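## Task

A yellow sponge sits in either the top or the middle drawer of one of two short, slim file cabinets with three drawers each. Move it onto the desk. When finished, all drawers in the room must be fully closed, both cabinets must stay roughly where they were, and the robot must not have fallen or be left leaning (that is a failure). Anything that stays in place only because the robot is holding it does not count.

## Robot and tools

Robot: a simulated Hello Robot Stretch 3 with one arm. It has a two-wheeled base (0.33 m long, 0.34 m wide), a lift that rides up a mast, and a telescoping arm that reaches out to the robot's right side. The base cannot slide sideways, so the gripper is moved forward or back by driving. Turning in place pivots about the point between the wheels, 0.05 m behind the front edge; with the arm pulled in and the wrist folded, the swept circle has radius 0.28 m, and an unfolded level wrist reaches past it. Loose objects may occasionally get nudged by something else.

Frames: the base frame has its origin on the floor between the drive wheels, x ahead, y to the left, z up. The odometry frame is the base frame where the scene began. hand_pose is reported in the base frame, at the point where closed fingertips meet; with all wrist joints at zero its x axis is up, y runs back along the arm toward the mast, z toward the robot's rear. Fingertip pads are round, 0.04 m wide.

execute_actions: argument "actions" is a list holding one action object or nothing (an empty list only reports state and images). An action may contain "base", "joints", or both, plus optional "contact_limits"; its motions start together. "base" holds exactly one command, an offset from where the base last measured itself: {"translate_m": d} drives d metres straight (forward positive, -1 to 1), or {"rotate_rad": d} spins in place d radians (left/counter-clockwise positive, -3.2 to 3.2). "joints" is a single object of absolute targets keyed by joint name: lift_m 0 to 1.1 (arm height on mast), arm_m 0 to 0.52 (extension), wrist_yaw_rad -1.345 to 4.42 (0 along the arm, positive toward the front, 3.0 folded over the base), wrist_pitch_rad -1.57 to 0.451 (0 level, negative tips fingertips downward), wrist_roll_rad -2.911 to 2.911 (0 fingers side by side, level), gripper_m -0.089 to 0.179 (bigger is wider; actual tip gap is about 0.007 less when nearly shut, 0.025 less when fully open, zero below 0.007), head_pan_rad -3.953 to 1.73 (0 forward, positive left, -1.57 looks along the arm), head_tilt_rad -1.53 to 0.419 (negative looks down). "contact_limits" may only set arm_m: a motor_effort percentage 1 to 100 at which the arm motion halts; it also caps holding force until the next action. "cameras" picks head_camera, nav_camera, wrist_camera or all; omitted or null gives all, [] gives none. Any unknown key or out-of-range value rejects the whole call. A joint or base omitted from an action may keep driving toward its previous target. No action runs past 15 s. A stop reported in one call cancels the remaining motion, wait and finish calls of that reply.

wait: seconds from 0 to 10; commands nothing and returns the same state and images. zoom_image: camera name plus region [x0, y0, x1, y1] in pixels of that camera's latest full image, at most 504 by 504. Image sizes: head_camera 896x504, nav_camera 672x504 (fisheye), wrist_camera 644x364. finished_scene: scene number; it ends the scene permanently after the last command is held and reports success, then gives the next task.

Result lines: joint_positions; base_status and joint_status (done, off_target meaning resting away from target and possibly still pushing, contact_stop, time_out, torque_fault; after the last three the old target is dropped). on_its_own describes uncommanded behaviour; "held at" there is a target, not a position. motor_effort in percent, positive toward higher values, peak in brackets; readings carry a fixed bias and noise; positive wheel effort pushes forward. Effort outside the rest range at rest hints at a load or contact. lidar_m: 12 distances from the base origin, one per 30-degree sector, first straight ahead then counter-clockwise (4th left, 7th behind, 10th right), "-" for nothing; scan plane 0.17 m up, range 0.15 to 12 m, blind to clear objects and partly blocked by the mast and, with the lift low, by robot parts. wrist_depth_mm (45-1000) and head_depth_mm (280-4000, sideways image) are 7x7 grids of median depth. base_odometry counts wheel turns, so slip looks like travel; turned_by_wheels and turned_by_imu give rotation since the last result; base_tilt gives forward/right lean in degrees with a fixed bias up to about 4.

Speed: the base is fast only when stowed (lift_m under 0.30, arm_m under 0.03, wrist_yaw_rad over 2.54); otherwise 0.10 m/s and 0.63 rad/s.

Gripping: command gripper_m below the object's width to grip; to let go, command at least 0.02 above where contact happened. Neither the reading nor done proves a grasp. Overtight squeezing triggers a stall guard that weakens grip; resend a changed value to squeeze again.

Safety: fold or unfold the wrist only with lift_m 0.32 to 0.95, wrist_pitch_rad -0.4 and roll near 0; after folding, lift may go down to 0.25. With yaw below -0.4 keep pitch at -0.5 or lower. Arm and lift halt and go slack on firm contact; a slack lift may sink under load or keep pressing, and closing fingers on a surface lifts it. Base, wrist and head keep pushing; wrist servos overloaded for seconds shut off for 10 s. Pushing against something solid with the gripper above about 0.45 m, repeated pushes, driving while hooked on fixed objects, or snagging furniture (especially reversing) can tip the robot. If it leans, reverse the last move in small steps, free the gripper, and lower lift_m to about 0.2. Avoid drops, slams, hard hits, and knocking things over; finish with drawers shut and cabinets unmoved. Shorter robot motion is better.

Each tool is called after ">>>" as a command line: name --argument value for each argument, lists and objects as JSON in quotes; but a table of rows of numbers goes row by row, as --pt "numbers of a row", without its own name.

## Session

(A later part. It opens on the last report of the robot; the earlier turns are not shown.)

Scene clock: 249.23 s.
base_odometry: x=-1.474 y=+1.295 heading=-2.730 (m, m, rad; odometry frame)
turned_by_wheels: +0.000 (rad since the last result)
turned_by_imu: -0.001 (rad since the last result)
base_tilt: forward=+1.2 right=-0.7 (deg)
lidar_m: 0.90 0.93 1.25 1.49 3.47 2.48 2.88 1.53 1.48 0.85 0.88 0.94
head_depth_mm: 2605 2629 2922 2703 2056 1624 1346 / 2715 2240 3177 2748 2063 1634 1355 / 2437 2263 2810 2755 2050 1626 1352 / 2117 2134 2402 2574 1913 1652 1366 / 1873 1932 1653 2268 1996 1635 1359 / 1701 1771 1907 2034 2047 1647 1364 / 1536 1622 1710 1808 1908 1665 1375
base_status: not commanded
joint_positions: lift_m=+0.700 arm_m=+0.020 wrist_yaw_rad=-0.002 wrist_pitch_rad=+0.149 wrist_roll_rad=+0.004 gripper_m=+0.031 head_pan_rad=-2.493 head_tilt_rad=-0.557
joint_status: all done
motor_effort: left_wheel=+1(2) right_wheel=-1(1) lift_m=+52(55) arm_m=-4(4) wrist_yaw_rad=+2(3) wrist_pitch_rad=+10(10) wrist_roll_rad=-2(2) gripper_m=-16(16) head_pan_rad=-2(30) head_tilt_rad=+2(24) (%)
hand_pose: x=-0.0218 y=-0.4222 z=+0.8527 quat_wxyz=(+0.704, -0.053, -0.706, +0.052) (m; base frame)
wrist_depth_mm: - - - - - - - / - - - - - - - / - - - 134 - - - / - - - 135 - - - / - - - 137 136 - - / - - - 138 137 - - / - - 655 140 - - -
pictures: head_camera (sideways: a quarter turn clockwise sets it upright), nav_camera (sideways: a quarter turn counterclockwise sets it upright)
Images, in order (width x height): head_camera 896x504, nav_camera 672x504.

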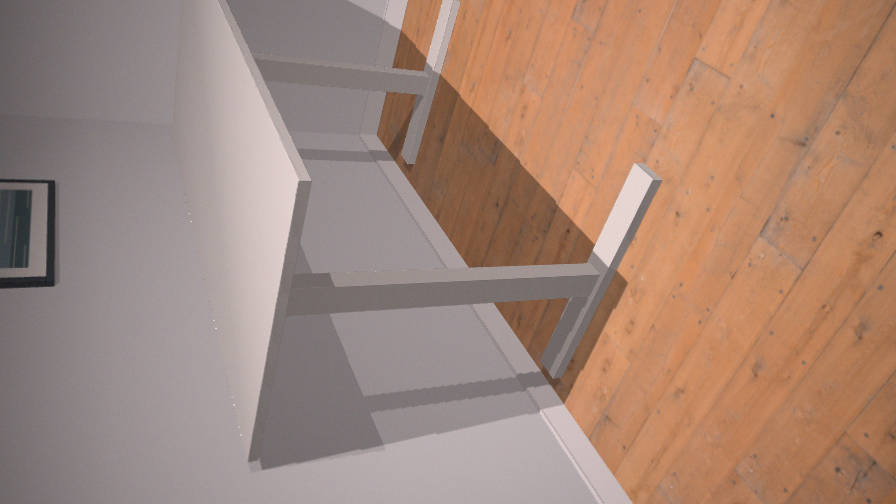

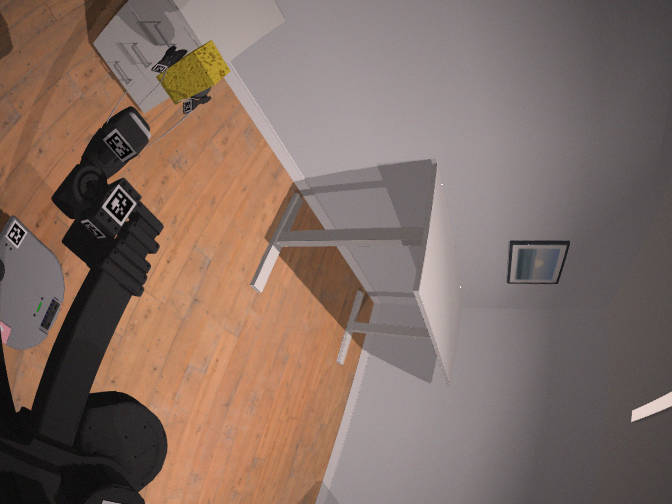

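>>> execute_actions --actions '[{"base": {"rotate_rad": 0.175}, "joints": {"lift_m": 0.8, "wrist_pitch_rad": -1.40, "head_pan_rad": -2.3, "head_tilt_rad": -0.6}}]' --cameras '[]'

>>> execute_actions --actions '[{"base": {"translate_m": -1.0}, "joints": {"lift_m": 1.1}}]'

Scene clock: 263.17 s.
base_odometry: x=-1.474 y=+1.295 heading=-2.555 (m, m, rad; odometry frame)
turned_by_wheels: +0.175 (rad since the last result)
turned_by_imu: +0.171 (rad since the last result)
base_tilt: forward=+1.2 right=-0.7 (deg)
lidar_m: 0.90 0.98 1.48 3.34 3.58 2.48 2.61 1.53 0.85 0.85 1.12 0.90
head_depth_mm: 1777 1777 1560 2249 1856 1583 1320 / 1674 1776 2032 2266 1898 1572 1319 / 1567 1676 1887 2107 1961 1583 1323 / 1460 1603 1749 1932 1984 1593 1367 / 1388 1500 1622 1784 1896 1579 1402 / 1313 1409 1533 1665 1808 1594 1368 / 1240 1329 1446 1558 1697 1519 1208
base_status: done
joint_positions: lift_m=+0.800 arm_m=+0.020 wrist_yaw_rad=-0.002 wrist_pitch_rad=-1.397 wrist_roll_rad=+0.004 gripper_m=+0.031 head_pan_rad=-2.307 head_tilt_rad=-0.593
joint_status: all done
motor_effort: left_wheel=-3(6) right_wheel=+2(4) lift_m=+52(53) arm_m=-4(4) wrist_yaw_rad=+3(2) wrist_pitch_rad=-2(9) wrist_roll_rad=-2(2) gripper_m=-15(16) head_pan_rad=+3(14) head_tilt_rad=-3(10) (%)
hand_pose: x=-0.0217 y=-0.1858 z=+0.6819 quat_wxyz=(+0.540, +0.453, -0.543, -0.456) (m; base frame)
wrist_depth_mm: 811 836 817 840 827 821 818 / 846 812 821 830 820 817 836 / 845 849 852 134 842 838 821 / 848 839 854 135 846 827 824 / 857 848 829 136 136 849 837 / 842 854 - 138 137 858 837 / 880 868 861 139 868 851 857
pictures: none
No camera images: the call's "cameras" was empty. Leave "cameras" out to get every camera's image.

Scene clock: 274.30 s.
base_odometry: x=-0.641 y=+1.848 heading=-2.555 (m, m, rad; odometry frame)
turned_by_wheels: +0.000 (rad since the last result)
turned_by_imu: -0.007 (rad since the last result)
base_tilt: forward=+1.1 right=-0.6 (deg)
lidar_m: 1.88 2.06 2.35 3.50 1.69 1.77 1.89 1.59 0.83 1.27 1.11 1.17
head_depth_mm: - - 974 2246 1944 1583 1316 / - - 978 781 1968 1586 1317 / - 1393 988 713 1972 1586 1329 / - - 995 683 1874 1595 1327 / - - 1146 - 1752 1592 1333 / - - - - 1630 1437 1267 / - 1203 - - 1523 1555 1345
base_status: done
joint_positions: lift_m=+1.098 arm_m=+0.020 wrist_yaw_rad=-0.002 wrist_pitch_rad=-1.397 wrist_roll_rad=+0.004 gripper_m=+0.031 head_pan_rad=-2.307 head_tilt_rad=-0.593
joint_status: all done
joint sent to its limit — the command would take lift_m past its upper limit, so that joint was sent only as far as its limit.
motor_effort: left_wheel=-2(7) right_wheel=+2(2) lift_m=+52(54) arm_m=-3(4) wrist_yaw_rad=+3(3) wrist_pitch_rad=-2(2) wrist_roll_rad=-2(2) gripper_m=-15(15) head_pan_rad=+3(3) head_tilt_rad=-3(3) (%)
hand_pose: x=-0.0217 y=-0.1857 z=+0.9806 quat_wxyz=(+0.540, +0.453, -0.542, -0.457) (m; base frame)
wrist_depth_mm: - - - - - - - / - - - - - - - / - - - 134 - - - / - - - 135 - - - / - - - 137 136 - - / - - - 138 137 - - / - - - 139 - - -
pictures: head_camera (sideways: a quarter turn clockwise sets it upright), nav_camera (sideways: a quarter turn counterclockwise sets it upright), wrist_camera
Images, in order (width x height): head_camera 896x504, nav_camera 672x504, wrist_camera 644x364.

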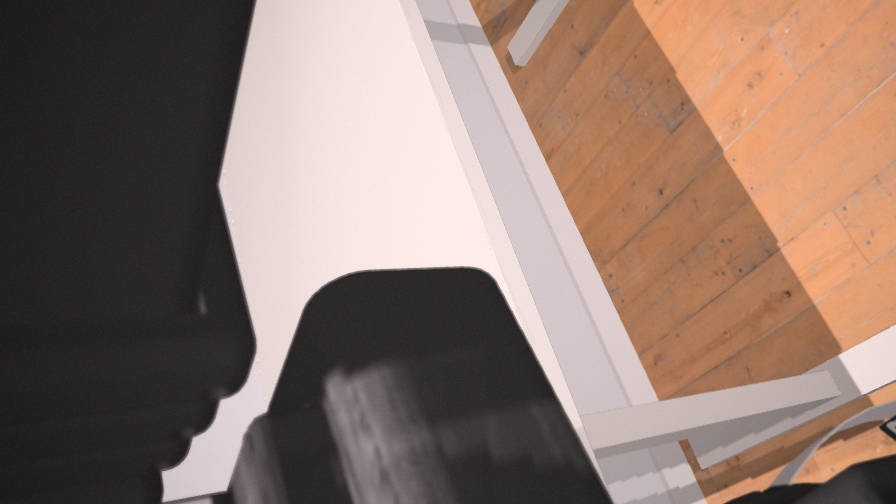

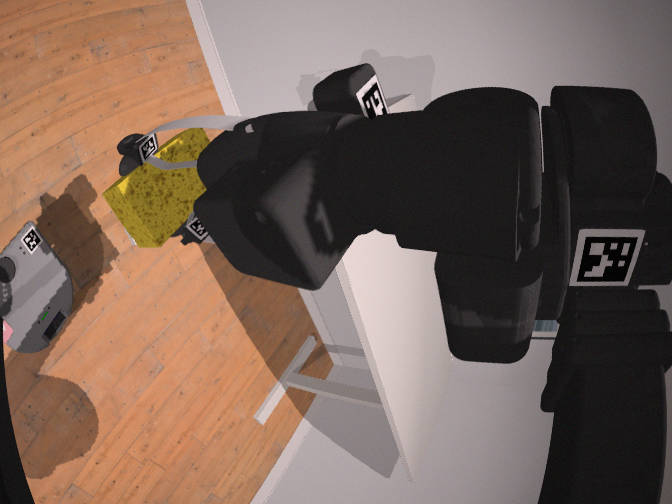

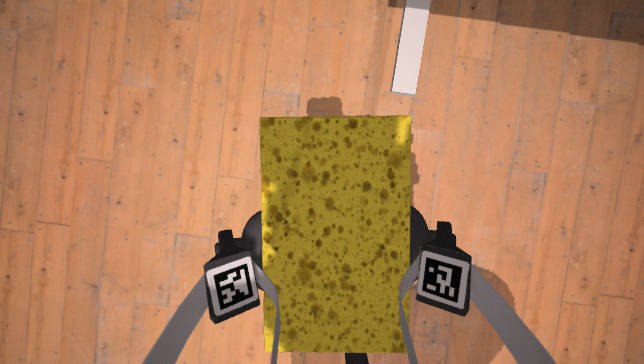

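>>> execute_actions --actions '[{"base": {"translate_m": -0.45}, "joints": {"wrist_pitch_rad": -0.8, "arm_m": 0.1, "head_pan_rad": -1.4, "head_tilt_rad": -0.7}}]'

Scene clock: 288.77 s.
base_odometry: x=-0.266 y=+2.097 heading=-2.556 (m, m, rad; odometry frame)
turned_by_wheels: +0.000 (rad since the last result)
turned_by_imu: -0.004 (rad since the last result)
base_tilt: forward=+1.2 right=-0.6 (deg)
lidar_m: 2.33 2.47 3.08 3.57 1.58 1.46 1.45 1.23 1.22 0.77 1.32 1.45
head_depth_mm: - - - - 486 1454 1244 / 1018 - - 398 491 1467 1254 / 1051 1111 769 557 1155 1426 1254 / 1080 1158 772 580 1097 1405 1223 / 1113 1240 777 580 1710 1476 1256 / 1146 1274 1385 582 1772 1482 1252 / 1181 1328 1497 607 1778 1472 1262
base_status: done
joint_positions: lift_m=+1.098 arm_m=+0.100 wrist_yaw_rad=-0.002 wrist_pitch_rad=-0.816 wrist_roll_rad=+0.004 gripper_m=+0.031 head_pan_rad=-1.407 head_tilt_rad=-0.691
joint_status: all done
motor_effort: left_wheel=-2(6) right_wheel=+2(2) lift_m=+52(52) arm_m=+3(5) wrist_yaw_rad=+2(2) wrist_pitch_rad=+7(8) wrist_roll_rad=-2(2) gripper_m=-16(16) head_pan_rad=+3(30) head_tilt_rad=-3(12) (%)
hand_pose: x=-0.0218 y=-0.4028 z=+1.0341 quat_wxyz=(+0.648, +0.280, -0.650, -0.282) (m; base frame)
wrist_depth_mm: - 395 385 385 382 376 376 / - 345 342 340 337 335 327 / 317 310 311 134 296 302 297 / 284 282 278 135 265 273 271 / 266 258 256 137 136 249 248 / - - - 137 137 232 229 / - - - 139 - - 229
pictures: head_camera (sideways: a quarter turn clockwise sets it upright), nav_camera (sideways: a quarter turn counterclockwise sets it upright), wrist_camera
Images, in order (width x height): head_camera 896x504, nav_camera 672x504, wrist_camera 644x364.

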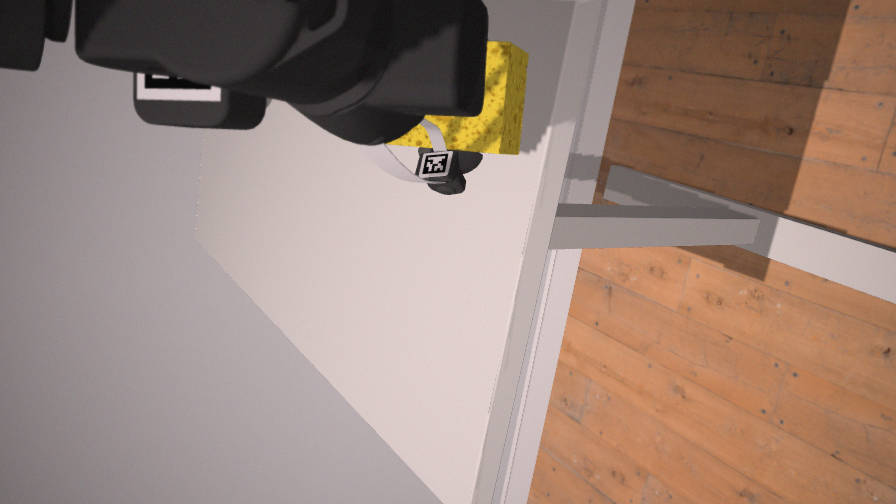

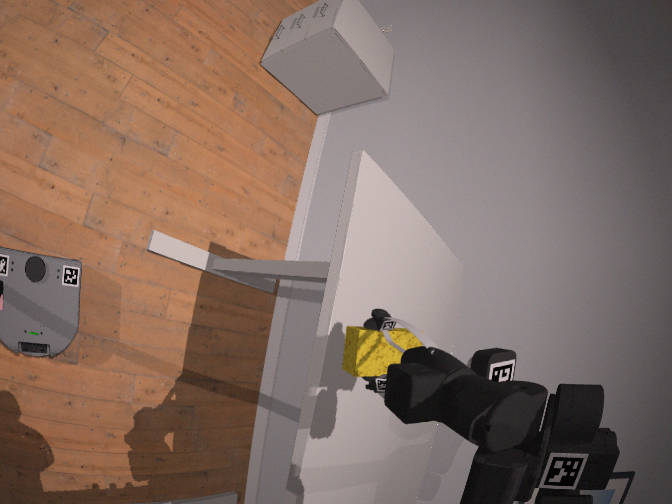

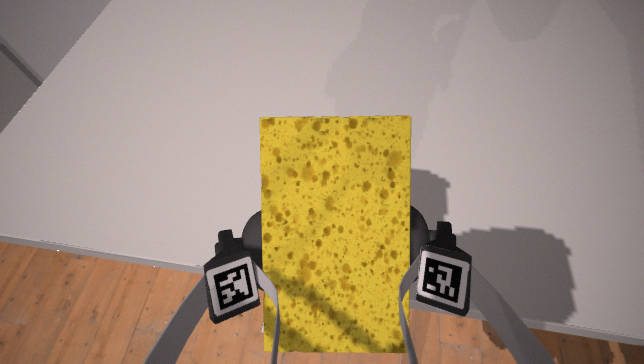

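>>> execute_actions --actions '[{"joints": {"arm_m": 0.47, "wrist_pitch_rad": -0.95}, "contact_limits": {"arm_m": 15}}]' --cameras '[]'

>>> execute_actions --actions '[{"joints": {"wrist_pitch_rad": -1.38}}]' --cameras '["head_camera", "wrist_camera"]'

Scene clock: 300.37 s.
base_odometry: x=-0.266 y=+2.097 heading=-2.556 (m, m, rad; odometry frame)
turned_by_wheels: +0.000 (rad since the last result)
turned_by_imu: -0.001 (rad since the last result)
base_tilt: forward=+1.2 right=-0.6 (deg)
lidar_m: 2.33 2.46 3.09 3.59 1.59 1.46 1.45 1.23 1.22 0.77 1.32 1.45
head_depth_mm: 1021 1064 761 573 486 1458 1247 / 1010 976 694 575 502 1458 1249 / 1049 1113 770 576 1154 1427 1251 / 1080 1156 772 577 1093 1393 1224 / 1102 1235 774 579 1717 1475 1255 / 1147 1283 1390 582 1777 1469 1263 / 1178 1315 1494 608 1783 1482 1256
base_status: not commanded
joint_positions: lift_m=+1.098 arm_m=+0.470 wrist_yaw_rad=-0.002 wrist_pitch_rad=-0.957 wrist_roll_rad=+0.004 gripper_m=+0.031 head_pan_rad=-1.407 head_tilt_rad=-0.692
joint_status: all done
motor_effort: left_wheel=-2(1) right_wheel=+2(2) lift_m=+52(51) arm_m=+4(2) wrist_yaw_rad=+2(2) wrist_pitch_rad=+3(8) wrist_roll_rad=-2(2) gripper_m=-15(15) head_pan_rad=+2(3) head_tilt_rad=-4(4) (%)
contact_limits: arm_m 15 (drawing in: default 27, maximum 44; extending or still: default 36, maximum 59)
hand_pose: x=-0.0218 y=-0.7426 z=+1.0138 quat_wxyz=(+0.626, +0.325, -0.629, -0.327) (m; base frame)
wrist_depth_mm: 687 306 304 302 298 294 294 / 288 284 280 280 276 275 272 / 266 264 261 134 252 255 255 / 248 244 245 136 234 240 238 / 232 230 229 136 136 225 224 / 219 217 - 138 137 212 211 / 206 205 202 139 198 200 200
pictures: none
No camera images: the call's "cameras" was empty. Leave "cameras" out to get every camera's image.

Scene clock: 301.40 s.
base_odometry: x=-0.266 y=+2.097 heading=-2.556 (m, m, rad; odometry frame)
turned_by_wheels: +0.000 (rad since the last result)
turned_by_imu: +0.000 (rad since the last result)
base_tilt: forward=+1.2 right=-0.6 (deg)
lidar_m: 2.33 2.47 3.09 3.58 1.58 1.46 1.45 1.23 1.22 0.77 1.32 1.45
head_depth_mm: 1019 1055 798 571 486 1456 1251 / 1021 1008 634 574 503 1460 1246 / 1054 1113 771 576 1146 1428 1258 / 1083 1158 775 576 1094 1395 1220 / 1112 1238 776 580 1713 1475 1262 / 1148 1282 1374 581 1773 1479 1263 / 1181 1322 1494 605 1778 1476 1265
base_status: not commanded
joint_positions: lift_m=+1.098 arm_m=+0.470 wrist_yaw_rad=-0.002 wrist_pitch_rad=-1.377 wrist_roll_rad=+0.004 gripper_m=+0.031 head_pan_rad=-1.407 head_tilt_rad=-0.692
joint_status: all done
motor_effort: left_wheel=-1(2) right_wheel=+2(2) lift_m=+52(52) arm_m=+3(3) wrist_yaw_rad=+3(3) wrist_pitch_rad=-2(2) wrist_roll_rad=-2(2) gripper_m=-15(15) head_pan_rad=+2(2) head_tilt_rad=-4(4) (%)
hand_pose: x=-0.0217 y=-0.6403 z=+0.9811 quat_wxyz=(+0.545, +0.448, -0.547, -0.451) (m; base frame)
wrist_depth_mm: 192 192 190 191 190 190 187 / 193 192 192 191 190 190 190 / 193 193 193 134 191 190 191 / 194 195 194 135 192 192 192 / 196 195 195 137 136 193 193 / 197 197 - 138 138 193 193 / 197 197 197 140 196 195 194
pictures: head_camera (sideways: a quarter turn clockwise sets it upright), wrist_camera
Images, in order (width x height): head_camera 896x504, wrist_camera 644x364.

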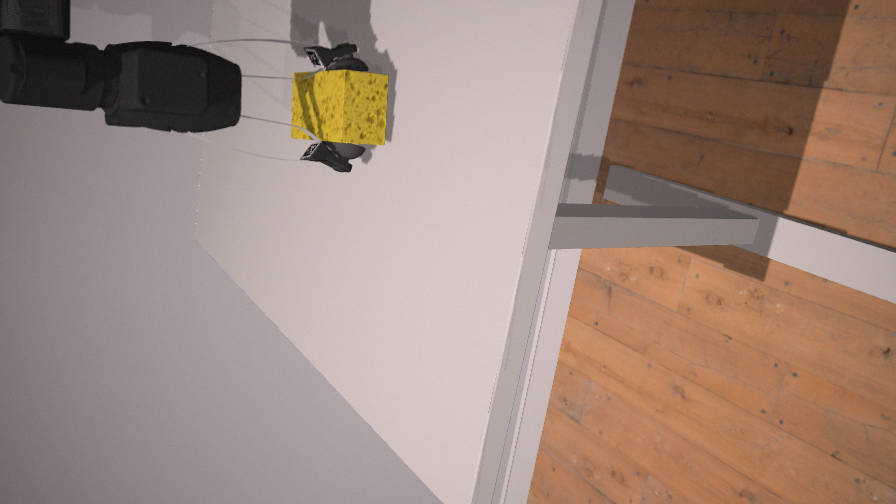

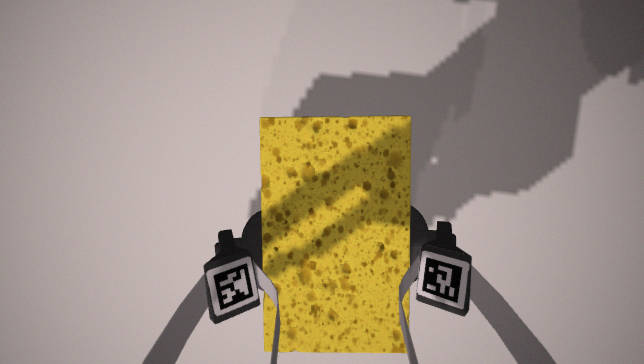

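>>> execute_actions --actions '[{"joints": {"lift_m": 1.087}}]' --cameras '["wrist_camera"]'

Scene clock: 303.70 s.
base_odometry: x=-0.266 y=+2.097 heading=-2.556 (m, m, rad; odometry frame)
turned_by_wheels: +0.000 (rad since the last result)
turned_by_imu: +0.000 (rad since the last result)
base_tilt: forward=+1.1 right=-0.6 (deg)
lidar_m: 2.33 2.47 3.09 3.57 1.58 1.46 1.44 1.23 1.22 0.77 1.32 1.46
head_depth_mm: 1021 1050 797 572 486 1447 1248 / 1015 - 658 575 503 1461 1251 / 1054 1108 807 576 1146 1430 1251 / 1078 1150 773 578 1099 1397 1221 / 1115 1227 777 581 1709 1482 1261 / 1149 1286 1386 582 1772 1473 1257 / 1182 1324 1491 605 1784 1488 1262
base_status: not commanded
joint_positions: lift_m=+1.087 arm_m=+0.470 wrist_yaw_rad=-0.002 wrist_pitch_rad=-1.378 wrist_roll_rad=+0.004 gripper_m=+0.031 head_pan_rad=-1.407 head_tilt_rad=-0.692
joint_status: all done
motor_effort: left_wheel=-2(2) right_wheel=+2(2) lift_m=+36(43) arm_m=+3(5) wrist_yaw_rad=+3(3) wrist_pitch_rad=-1(2) wrist_roll_rad=-2(2) gripper_m=-16(15) head_pan_rad=+2(3) head_tilt_rad=-4(4) (%)
hand_pose: x=-0.0217 y=-0.6402 z=+0.9699 quat_wxyz=(+0.544, +0.448, -0.547, -0.451) (m; base frame)
wrist_depth_mm: 180 181 180 180 178 178 178 / 182 182 182 180 180 179 178 / 183 183 182 135 180 180 180 / 184 184 182 136 181 181 180 / 185 185 183 136 136 181 182 / 186 185 - 138 137 183 183 / 187 186 185 138 184 184 183
pictures: wrist_camera
Images, in order (width x height): wrist_camera 644x364.

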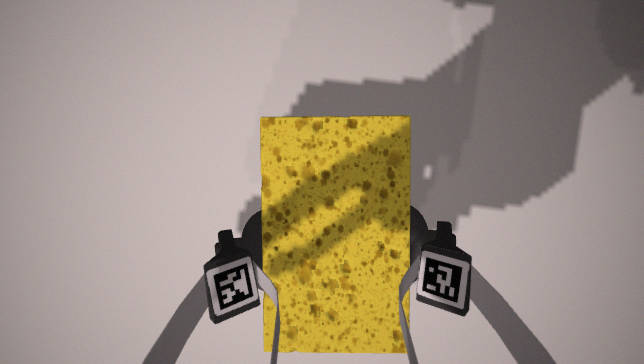

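The sponge is resting at desk level. Releasing it.

>>> execute_actions --actions '[{"joints": {"gripper_m": 0.13}}]' --cameras '["wrist_camera", "head_camera"]'

Scene clock: 306.40 s.
base_odometry: x=-0.266 y=+2.097 heading=-2.556 (m, m, rad; odometry frame)
turned_by_wheels: +0.000 (rad since the last result)
turned_by_imu: +0.000 (rad since the last result)
base_tilt: forward=+1.1 right=-0.7 (deg)
lidar_m: 2.33 2.47 3.09 3.58 1.58 1.46 1.45 1.23 1.22 0.77 1.32 1.45
head_depth_mm: 1022 1052 798 571 486 1453 1248 / 1017 - 662 572 502 1454 1253 / 1054 1111 768 576 1152 1439 1257 / 1082 1155 772 579 1092 1397 1222 / 1113 1234 775 580 1727 1459 1254 / 1151 1281 1373 582 1762 1477 1257 / 1179 1326 1496 604 1781 1475 1260
base_status: not commanded
joint_positions: lift_m=+1.087 arm_m=+0.470 wrist_yaw_rad=-0.002 wrist_pitch_rad=-1.378 wrist_roll_rad=+0.004 gripper_m=+0.130 head_pan_rad=-1.407 head_tilt_rad=-0.692
joint_status: all done
motor_effort: left_wheel=-2(2) right_wheel=+2(2) lift_m=+36(36) arm_m=+4(3) wrist_yaw_rad=+3(2) wrist_pitch_rad=-2(2) wrist_roll_rad=-3(2) gripper_m=+0(83) head_pan_rad=+3(3) head_tilt_rad=-4(4) (%)
hand_pose: x=-0.0217 y=-0.6402 z=+0.9699 quat_wxyz=(+0.544, +0.448, -0.547, -0.451) (m; base frame)
wrist_depth_mm: 181 181 180 179 179 178 178 / 183 181 181 181 181 179 179 / 183 182 182 137 181 180 179 / 184 182 183 137 181 181 179 / 184 185 184 138 182 182 180 / 186 185 184 139 182 - 182 / 186 186 185 139 184 183 183
pictures: head_camera (sideways: a quarter turn clockwise sets it upright), wrist_camera
Images, in order (width x height): head_camera 896x504, wrist_camera 644x364.

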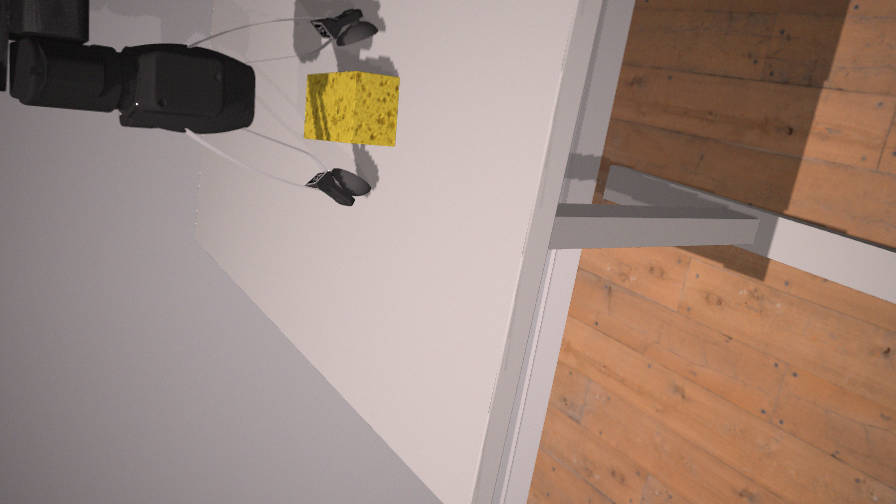

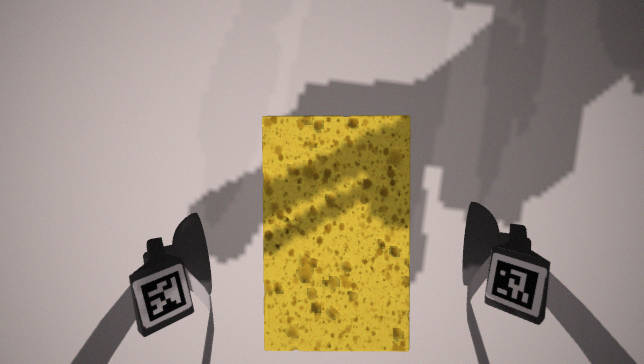

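>>> execute_actions --actions '[{"joints": {"lift_m": 1.098, "arm_m": 0.28, "head_pan_rad": -3.3, "head_tilt_rad": -0.6}}]'

Scene clock: 310.87 s.
base_odometry: x=-0.266 y=+2.097 heading=-2.556 (m, m, rad; odometry frame)
turned_by_wheels: +0.000 (rad since the last result)
turned_by_imu: -0.001 (rad since the last result)
base_tilt: forward=+1.2 right=-0.6 (deg)
lidar_m: 2.33 2.47 3.10 3.57 1.59 1.46 1.45 1.23 1.22 0.77 1.32 1.45
head_depth_mm: - - 1521 1664 1808 1552 1307 / - - 1519 1649 1799 1565 1317 / - - 1529 1649 1806 1568 1312 / - - 1535 1648 1820 1564 1312 / - - 1523 1650 1826 1570 1326 / - - 1527 1645 1816 1573 1325 / - - 1533 1641 1806 1587 1327
base_status: not commanded
joint_positions: lift_m=+1.098 arm_m=+0.280 wrist_yaw_rad=-0.001 wrist_pitch_rad=-1.379 wrist_roll_rad=+0.003 gripper_m=+0.130 head_pan_rad=-3.293 head_tilt_rad=-0.606
joint_status: all done
motor_effort: left_wheel=-2(2) right_wheel=+2(2) lift_m=+52(53) arm_m=-4(6) wrist_yaw_rad=+3(2) wrist_pitch_rad=-1(1) wrist_roll_rad=-2(2) gripper_m=+1(1) head_pan_rad=-1(30) head_tilt_rad=+2(10) (%)
hand_pose: x=-0.0217 y=-0.4505 z=+0.9803 quat_wxyz=(+0.545, +0.449, -0.546, -0.451) (m; base frame)
wrist_depth_mm: 192 192 190 190 190 188 188 / 193 192 192 191 190 190 189 / 195 192 193 192 192 191 189 / 195 195 193 193 192 191 190 / 195 195 194 195 194 193 193 / - - 195 195 194 - 194 / - - - - - 195 194
pictures: head_camera (sideways: a quarter turn clockwise sets it upright), nav_camera (sideways: a quarter turn counterclockwise sets it upright), wrist_camera
Images, in order (width x height): head_camera 896x504, nav_camera 672x504, wrist_camera 644x364.

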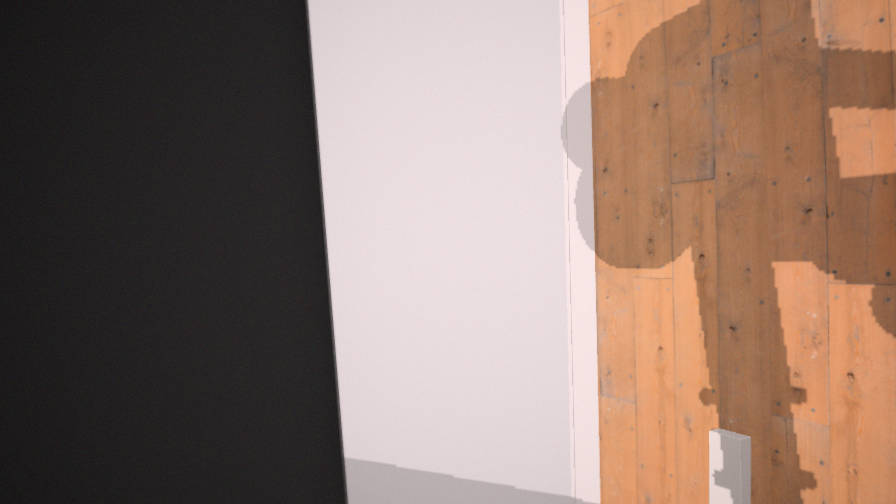

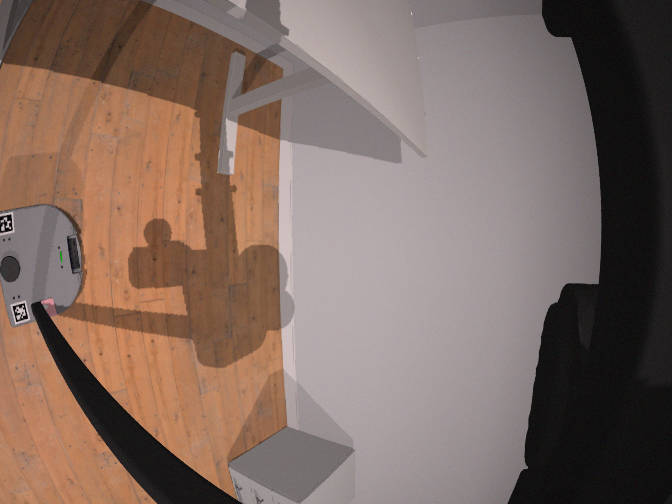

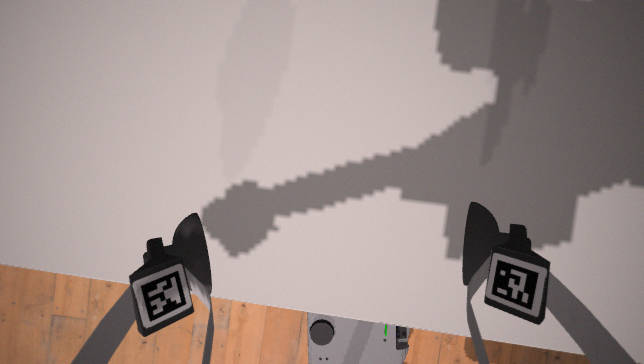

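>>> execute_actions --actions '[{"joints": {"head_pan_rad": -3.93, "head_tilt_rad": -0.45}}]' --cameras '["head_camera", "nav_camera"]'

Scene clock: 312.93 s.
base_odometry: x=-0.266 y=+2.097 heading=-2.556 (m, m, rad; odometry frame)
turned_by_wheels: +0.000 (rad since the last result)
turned_by_imu: +0.000 (rad since the last result)
base_tilt: forward=+1.3 right=-0.6 (deg)
lidar_m: 2.33 2.46 3.12 3.58 1.59 1.46 1.44 1.23 1.22 0.77 1.31 1.46
head_depth_mm: - - - - - - - / - - - - - - - / - - - - 1877 1813 1470 / - - - - 2024 1830 1471 / - - - - 1896 1804 1475 / - - - 1654 1764 1790 1484 / - - - 1553 1624 1704 1474
base_status: not commanded
joint_positions: lift_m=+1.098 arm_m=+0.280 wrist_yaw_rad=-0.001 wrist_pitch_rad=-1.379 wrist_roll_rad=+0.003 gripper_m=+0.130 head_pan_rad=-3.923 head_tilt_rad=-0.458
joint_status: all done
motor_effort: left_wheel=-2(2) right_wheel=+2(2) lift_m=+52(52) arm_m=-4(4) wrist_yaw_rad=+2(2) wrist_pitch_rad=-1(1) wrist_roll_rad=-2(2) gripper_m=+0(0) head_pan_rad=-2(23) head_tilt_rad=+3(14) (%)
hand_pose: x=-0.0217 y=-0.4505 z=+0.9803 quat_wxyz=(+0.545, +0.449, -0.546, -0.451) (m; base frame)
wrist_depth_mm: 192 191 191 191 189 189 189 / 193 192 192 191 191 191 190 / 193 193 193 192 191 190 190 / 194 195 194 193 192 192 191 / 197 195 195 194 193 192 191 / - - 195 195 195 - 192 / - - - - - 195 194
pictures: head_camera (sideways: a quarter turn clockwise sets it upright), nav_camera (sideways: a quarter turn counterclockwise sets it upright)
Images, in order (width x height): head_camera 896x504, nav_camera 672x504.

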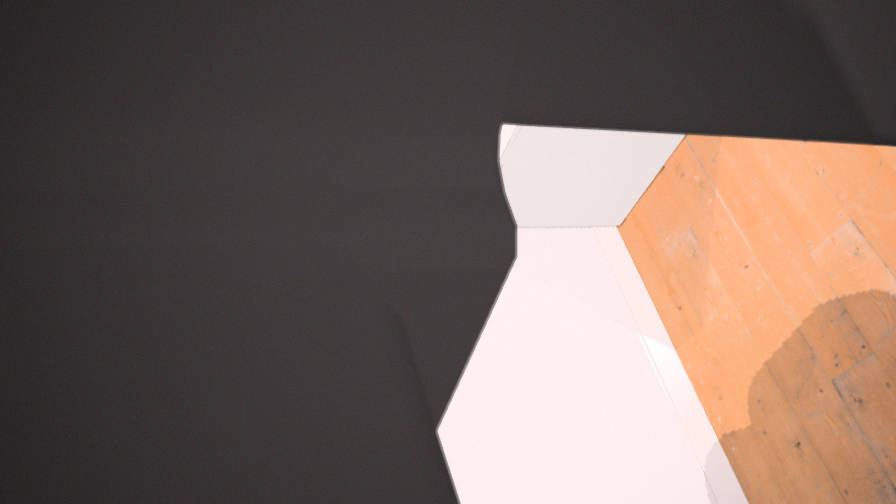

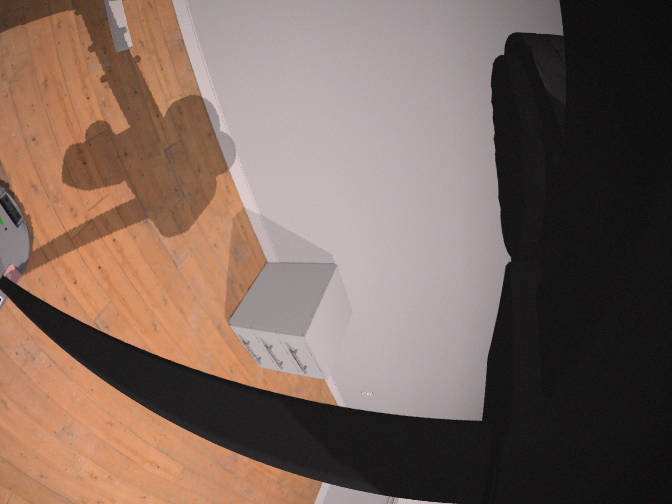

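>>> execute_actions --actions '[{"joints": {"head_pan_rad": 1.2, "head_tilt_rad": -0.3}}]' --cameras '["head_camera", "nav_camera"]'

Scene clock: 317.10 s.
base_odometry: x=-0.266 y=+2.097 heading=-2.556 (m, m, rad; odometry frame)
turned_by_wheels: +0.000 (rad since the last result)
turned_by_imu: -0.001 (rad since the last result)
base_tilt: forward=+1.0 right=-0.6 (deg)
lidar_m: 2.33 2.47 3.10 3.57 1.59 1.46 1.45 1.23 1.22 0.77 1.32 1.45
head_depth_mm: 3550 3687 3919 - 3108 2170 1688 / 3434 3661 3761 3939 3084 2161 1697 / 3384 3549 3722 3882 3112 2190 1690 / 3336 3437 3570 3801 3157 2181 1694 / 3292 3408 3543 3736 3161 2225 1692 / 3234 3316 3468 3591 3204 2218 1714 / 3102 3197 3390 3506 3181 2233 1701
base_status: not commanded
joint_positions: lift_m=+1.098 arm_m=+0.280 wrist_yaw_rad=-0.001 wrist_pitch_rad=-1.379 wrist_roll_rad=+0.003 gripper_m=+0.130 head_pan_rad=+1.193 head_tilt_rad=-0.310
joint_status: all done
motor_effort: left_wheel=-2(2) right_wheel=+2(1) lift_m=+52(52) arm_m=-4(4) wrist_yaw_rad=+2(2) wrist_pitch_rad=-1(1) wrist_roll_rad=-2(2) gripper_m=+1(1) head_pan_rad=+3(29) head_tilt_rad=+3(15) (%)
hand_pose: x=-0.0217 y=-0.4505 z=+0.9803 quat_wxyz=(+0.545, +0.449, -0.546, -0.451) (m; base frame)
wrist_depth_mm: 192 192 191 190 189 189 189 / 192 193 192 191 191 190 189 / 194 193 192 192 192 190 191 / 195 194 194 193 193 192 192 / 196 196 194 193 192 192 192 / - - 196 195 194 - 193 / - - - - - 194 193
pictures: head_camera (sideways: a quarter turn clockwise sets it upright), nav_camera (sideways: a quarter turn counterclockwise sets it upright)
Images, in order (width x height): head_camera 896x504, nav_camera 672x504.

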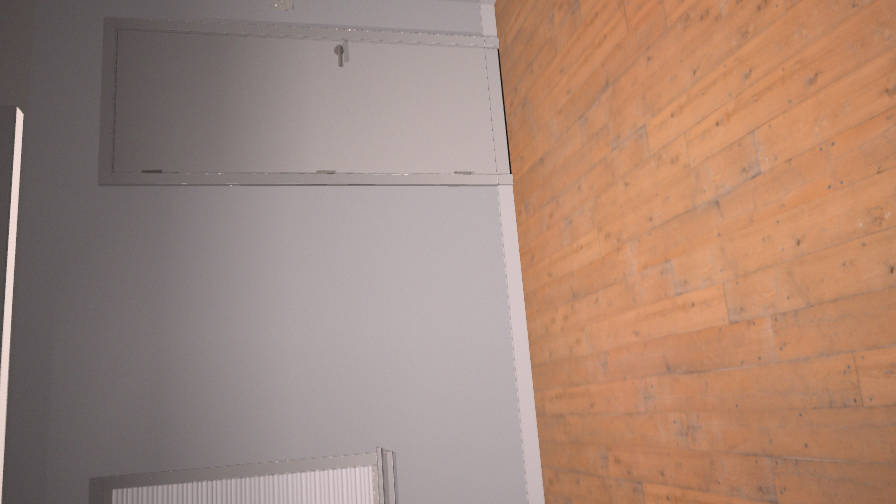

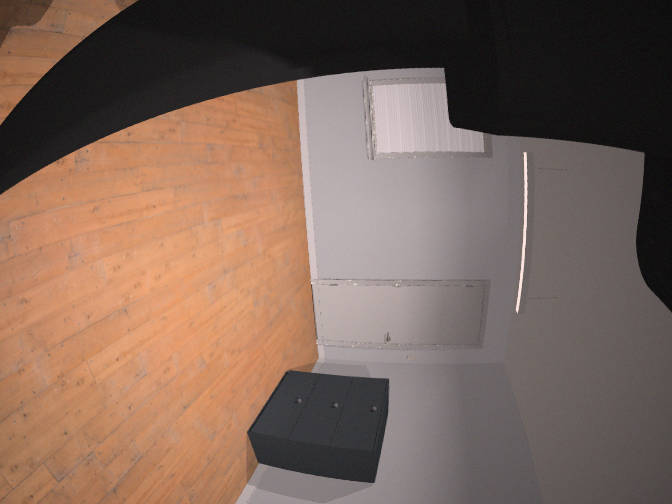

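>>> zoom_image --camera "nav_camera" --region '[230, 350, 420, 500]'

Region (230, 350, 420, 500) of nav_camera's 672x504 image, scaled by 2.653, with more detail than that image has; it fills the top 398 rows of this view, and the rest is white.

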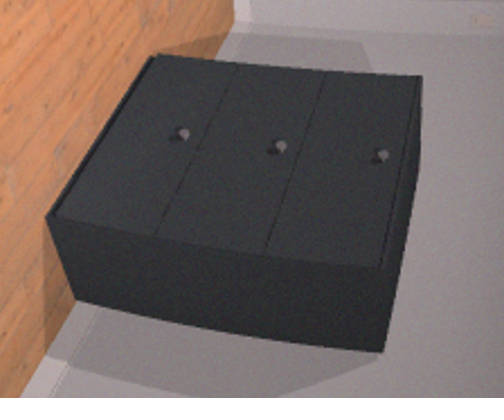

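All drawers are shut and the sponge has been set on the desk, so I'm finishing the scene.

>>> finished_scene --scene 2

The scene is finished: the task was done.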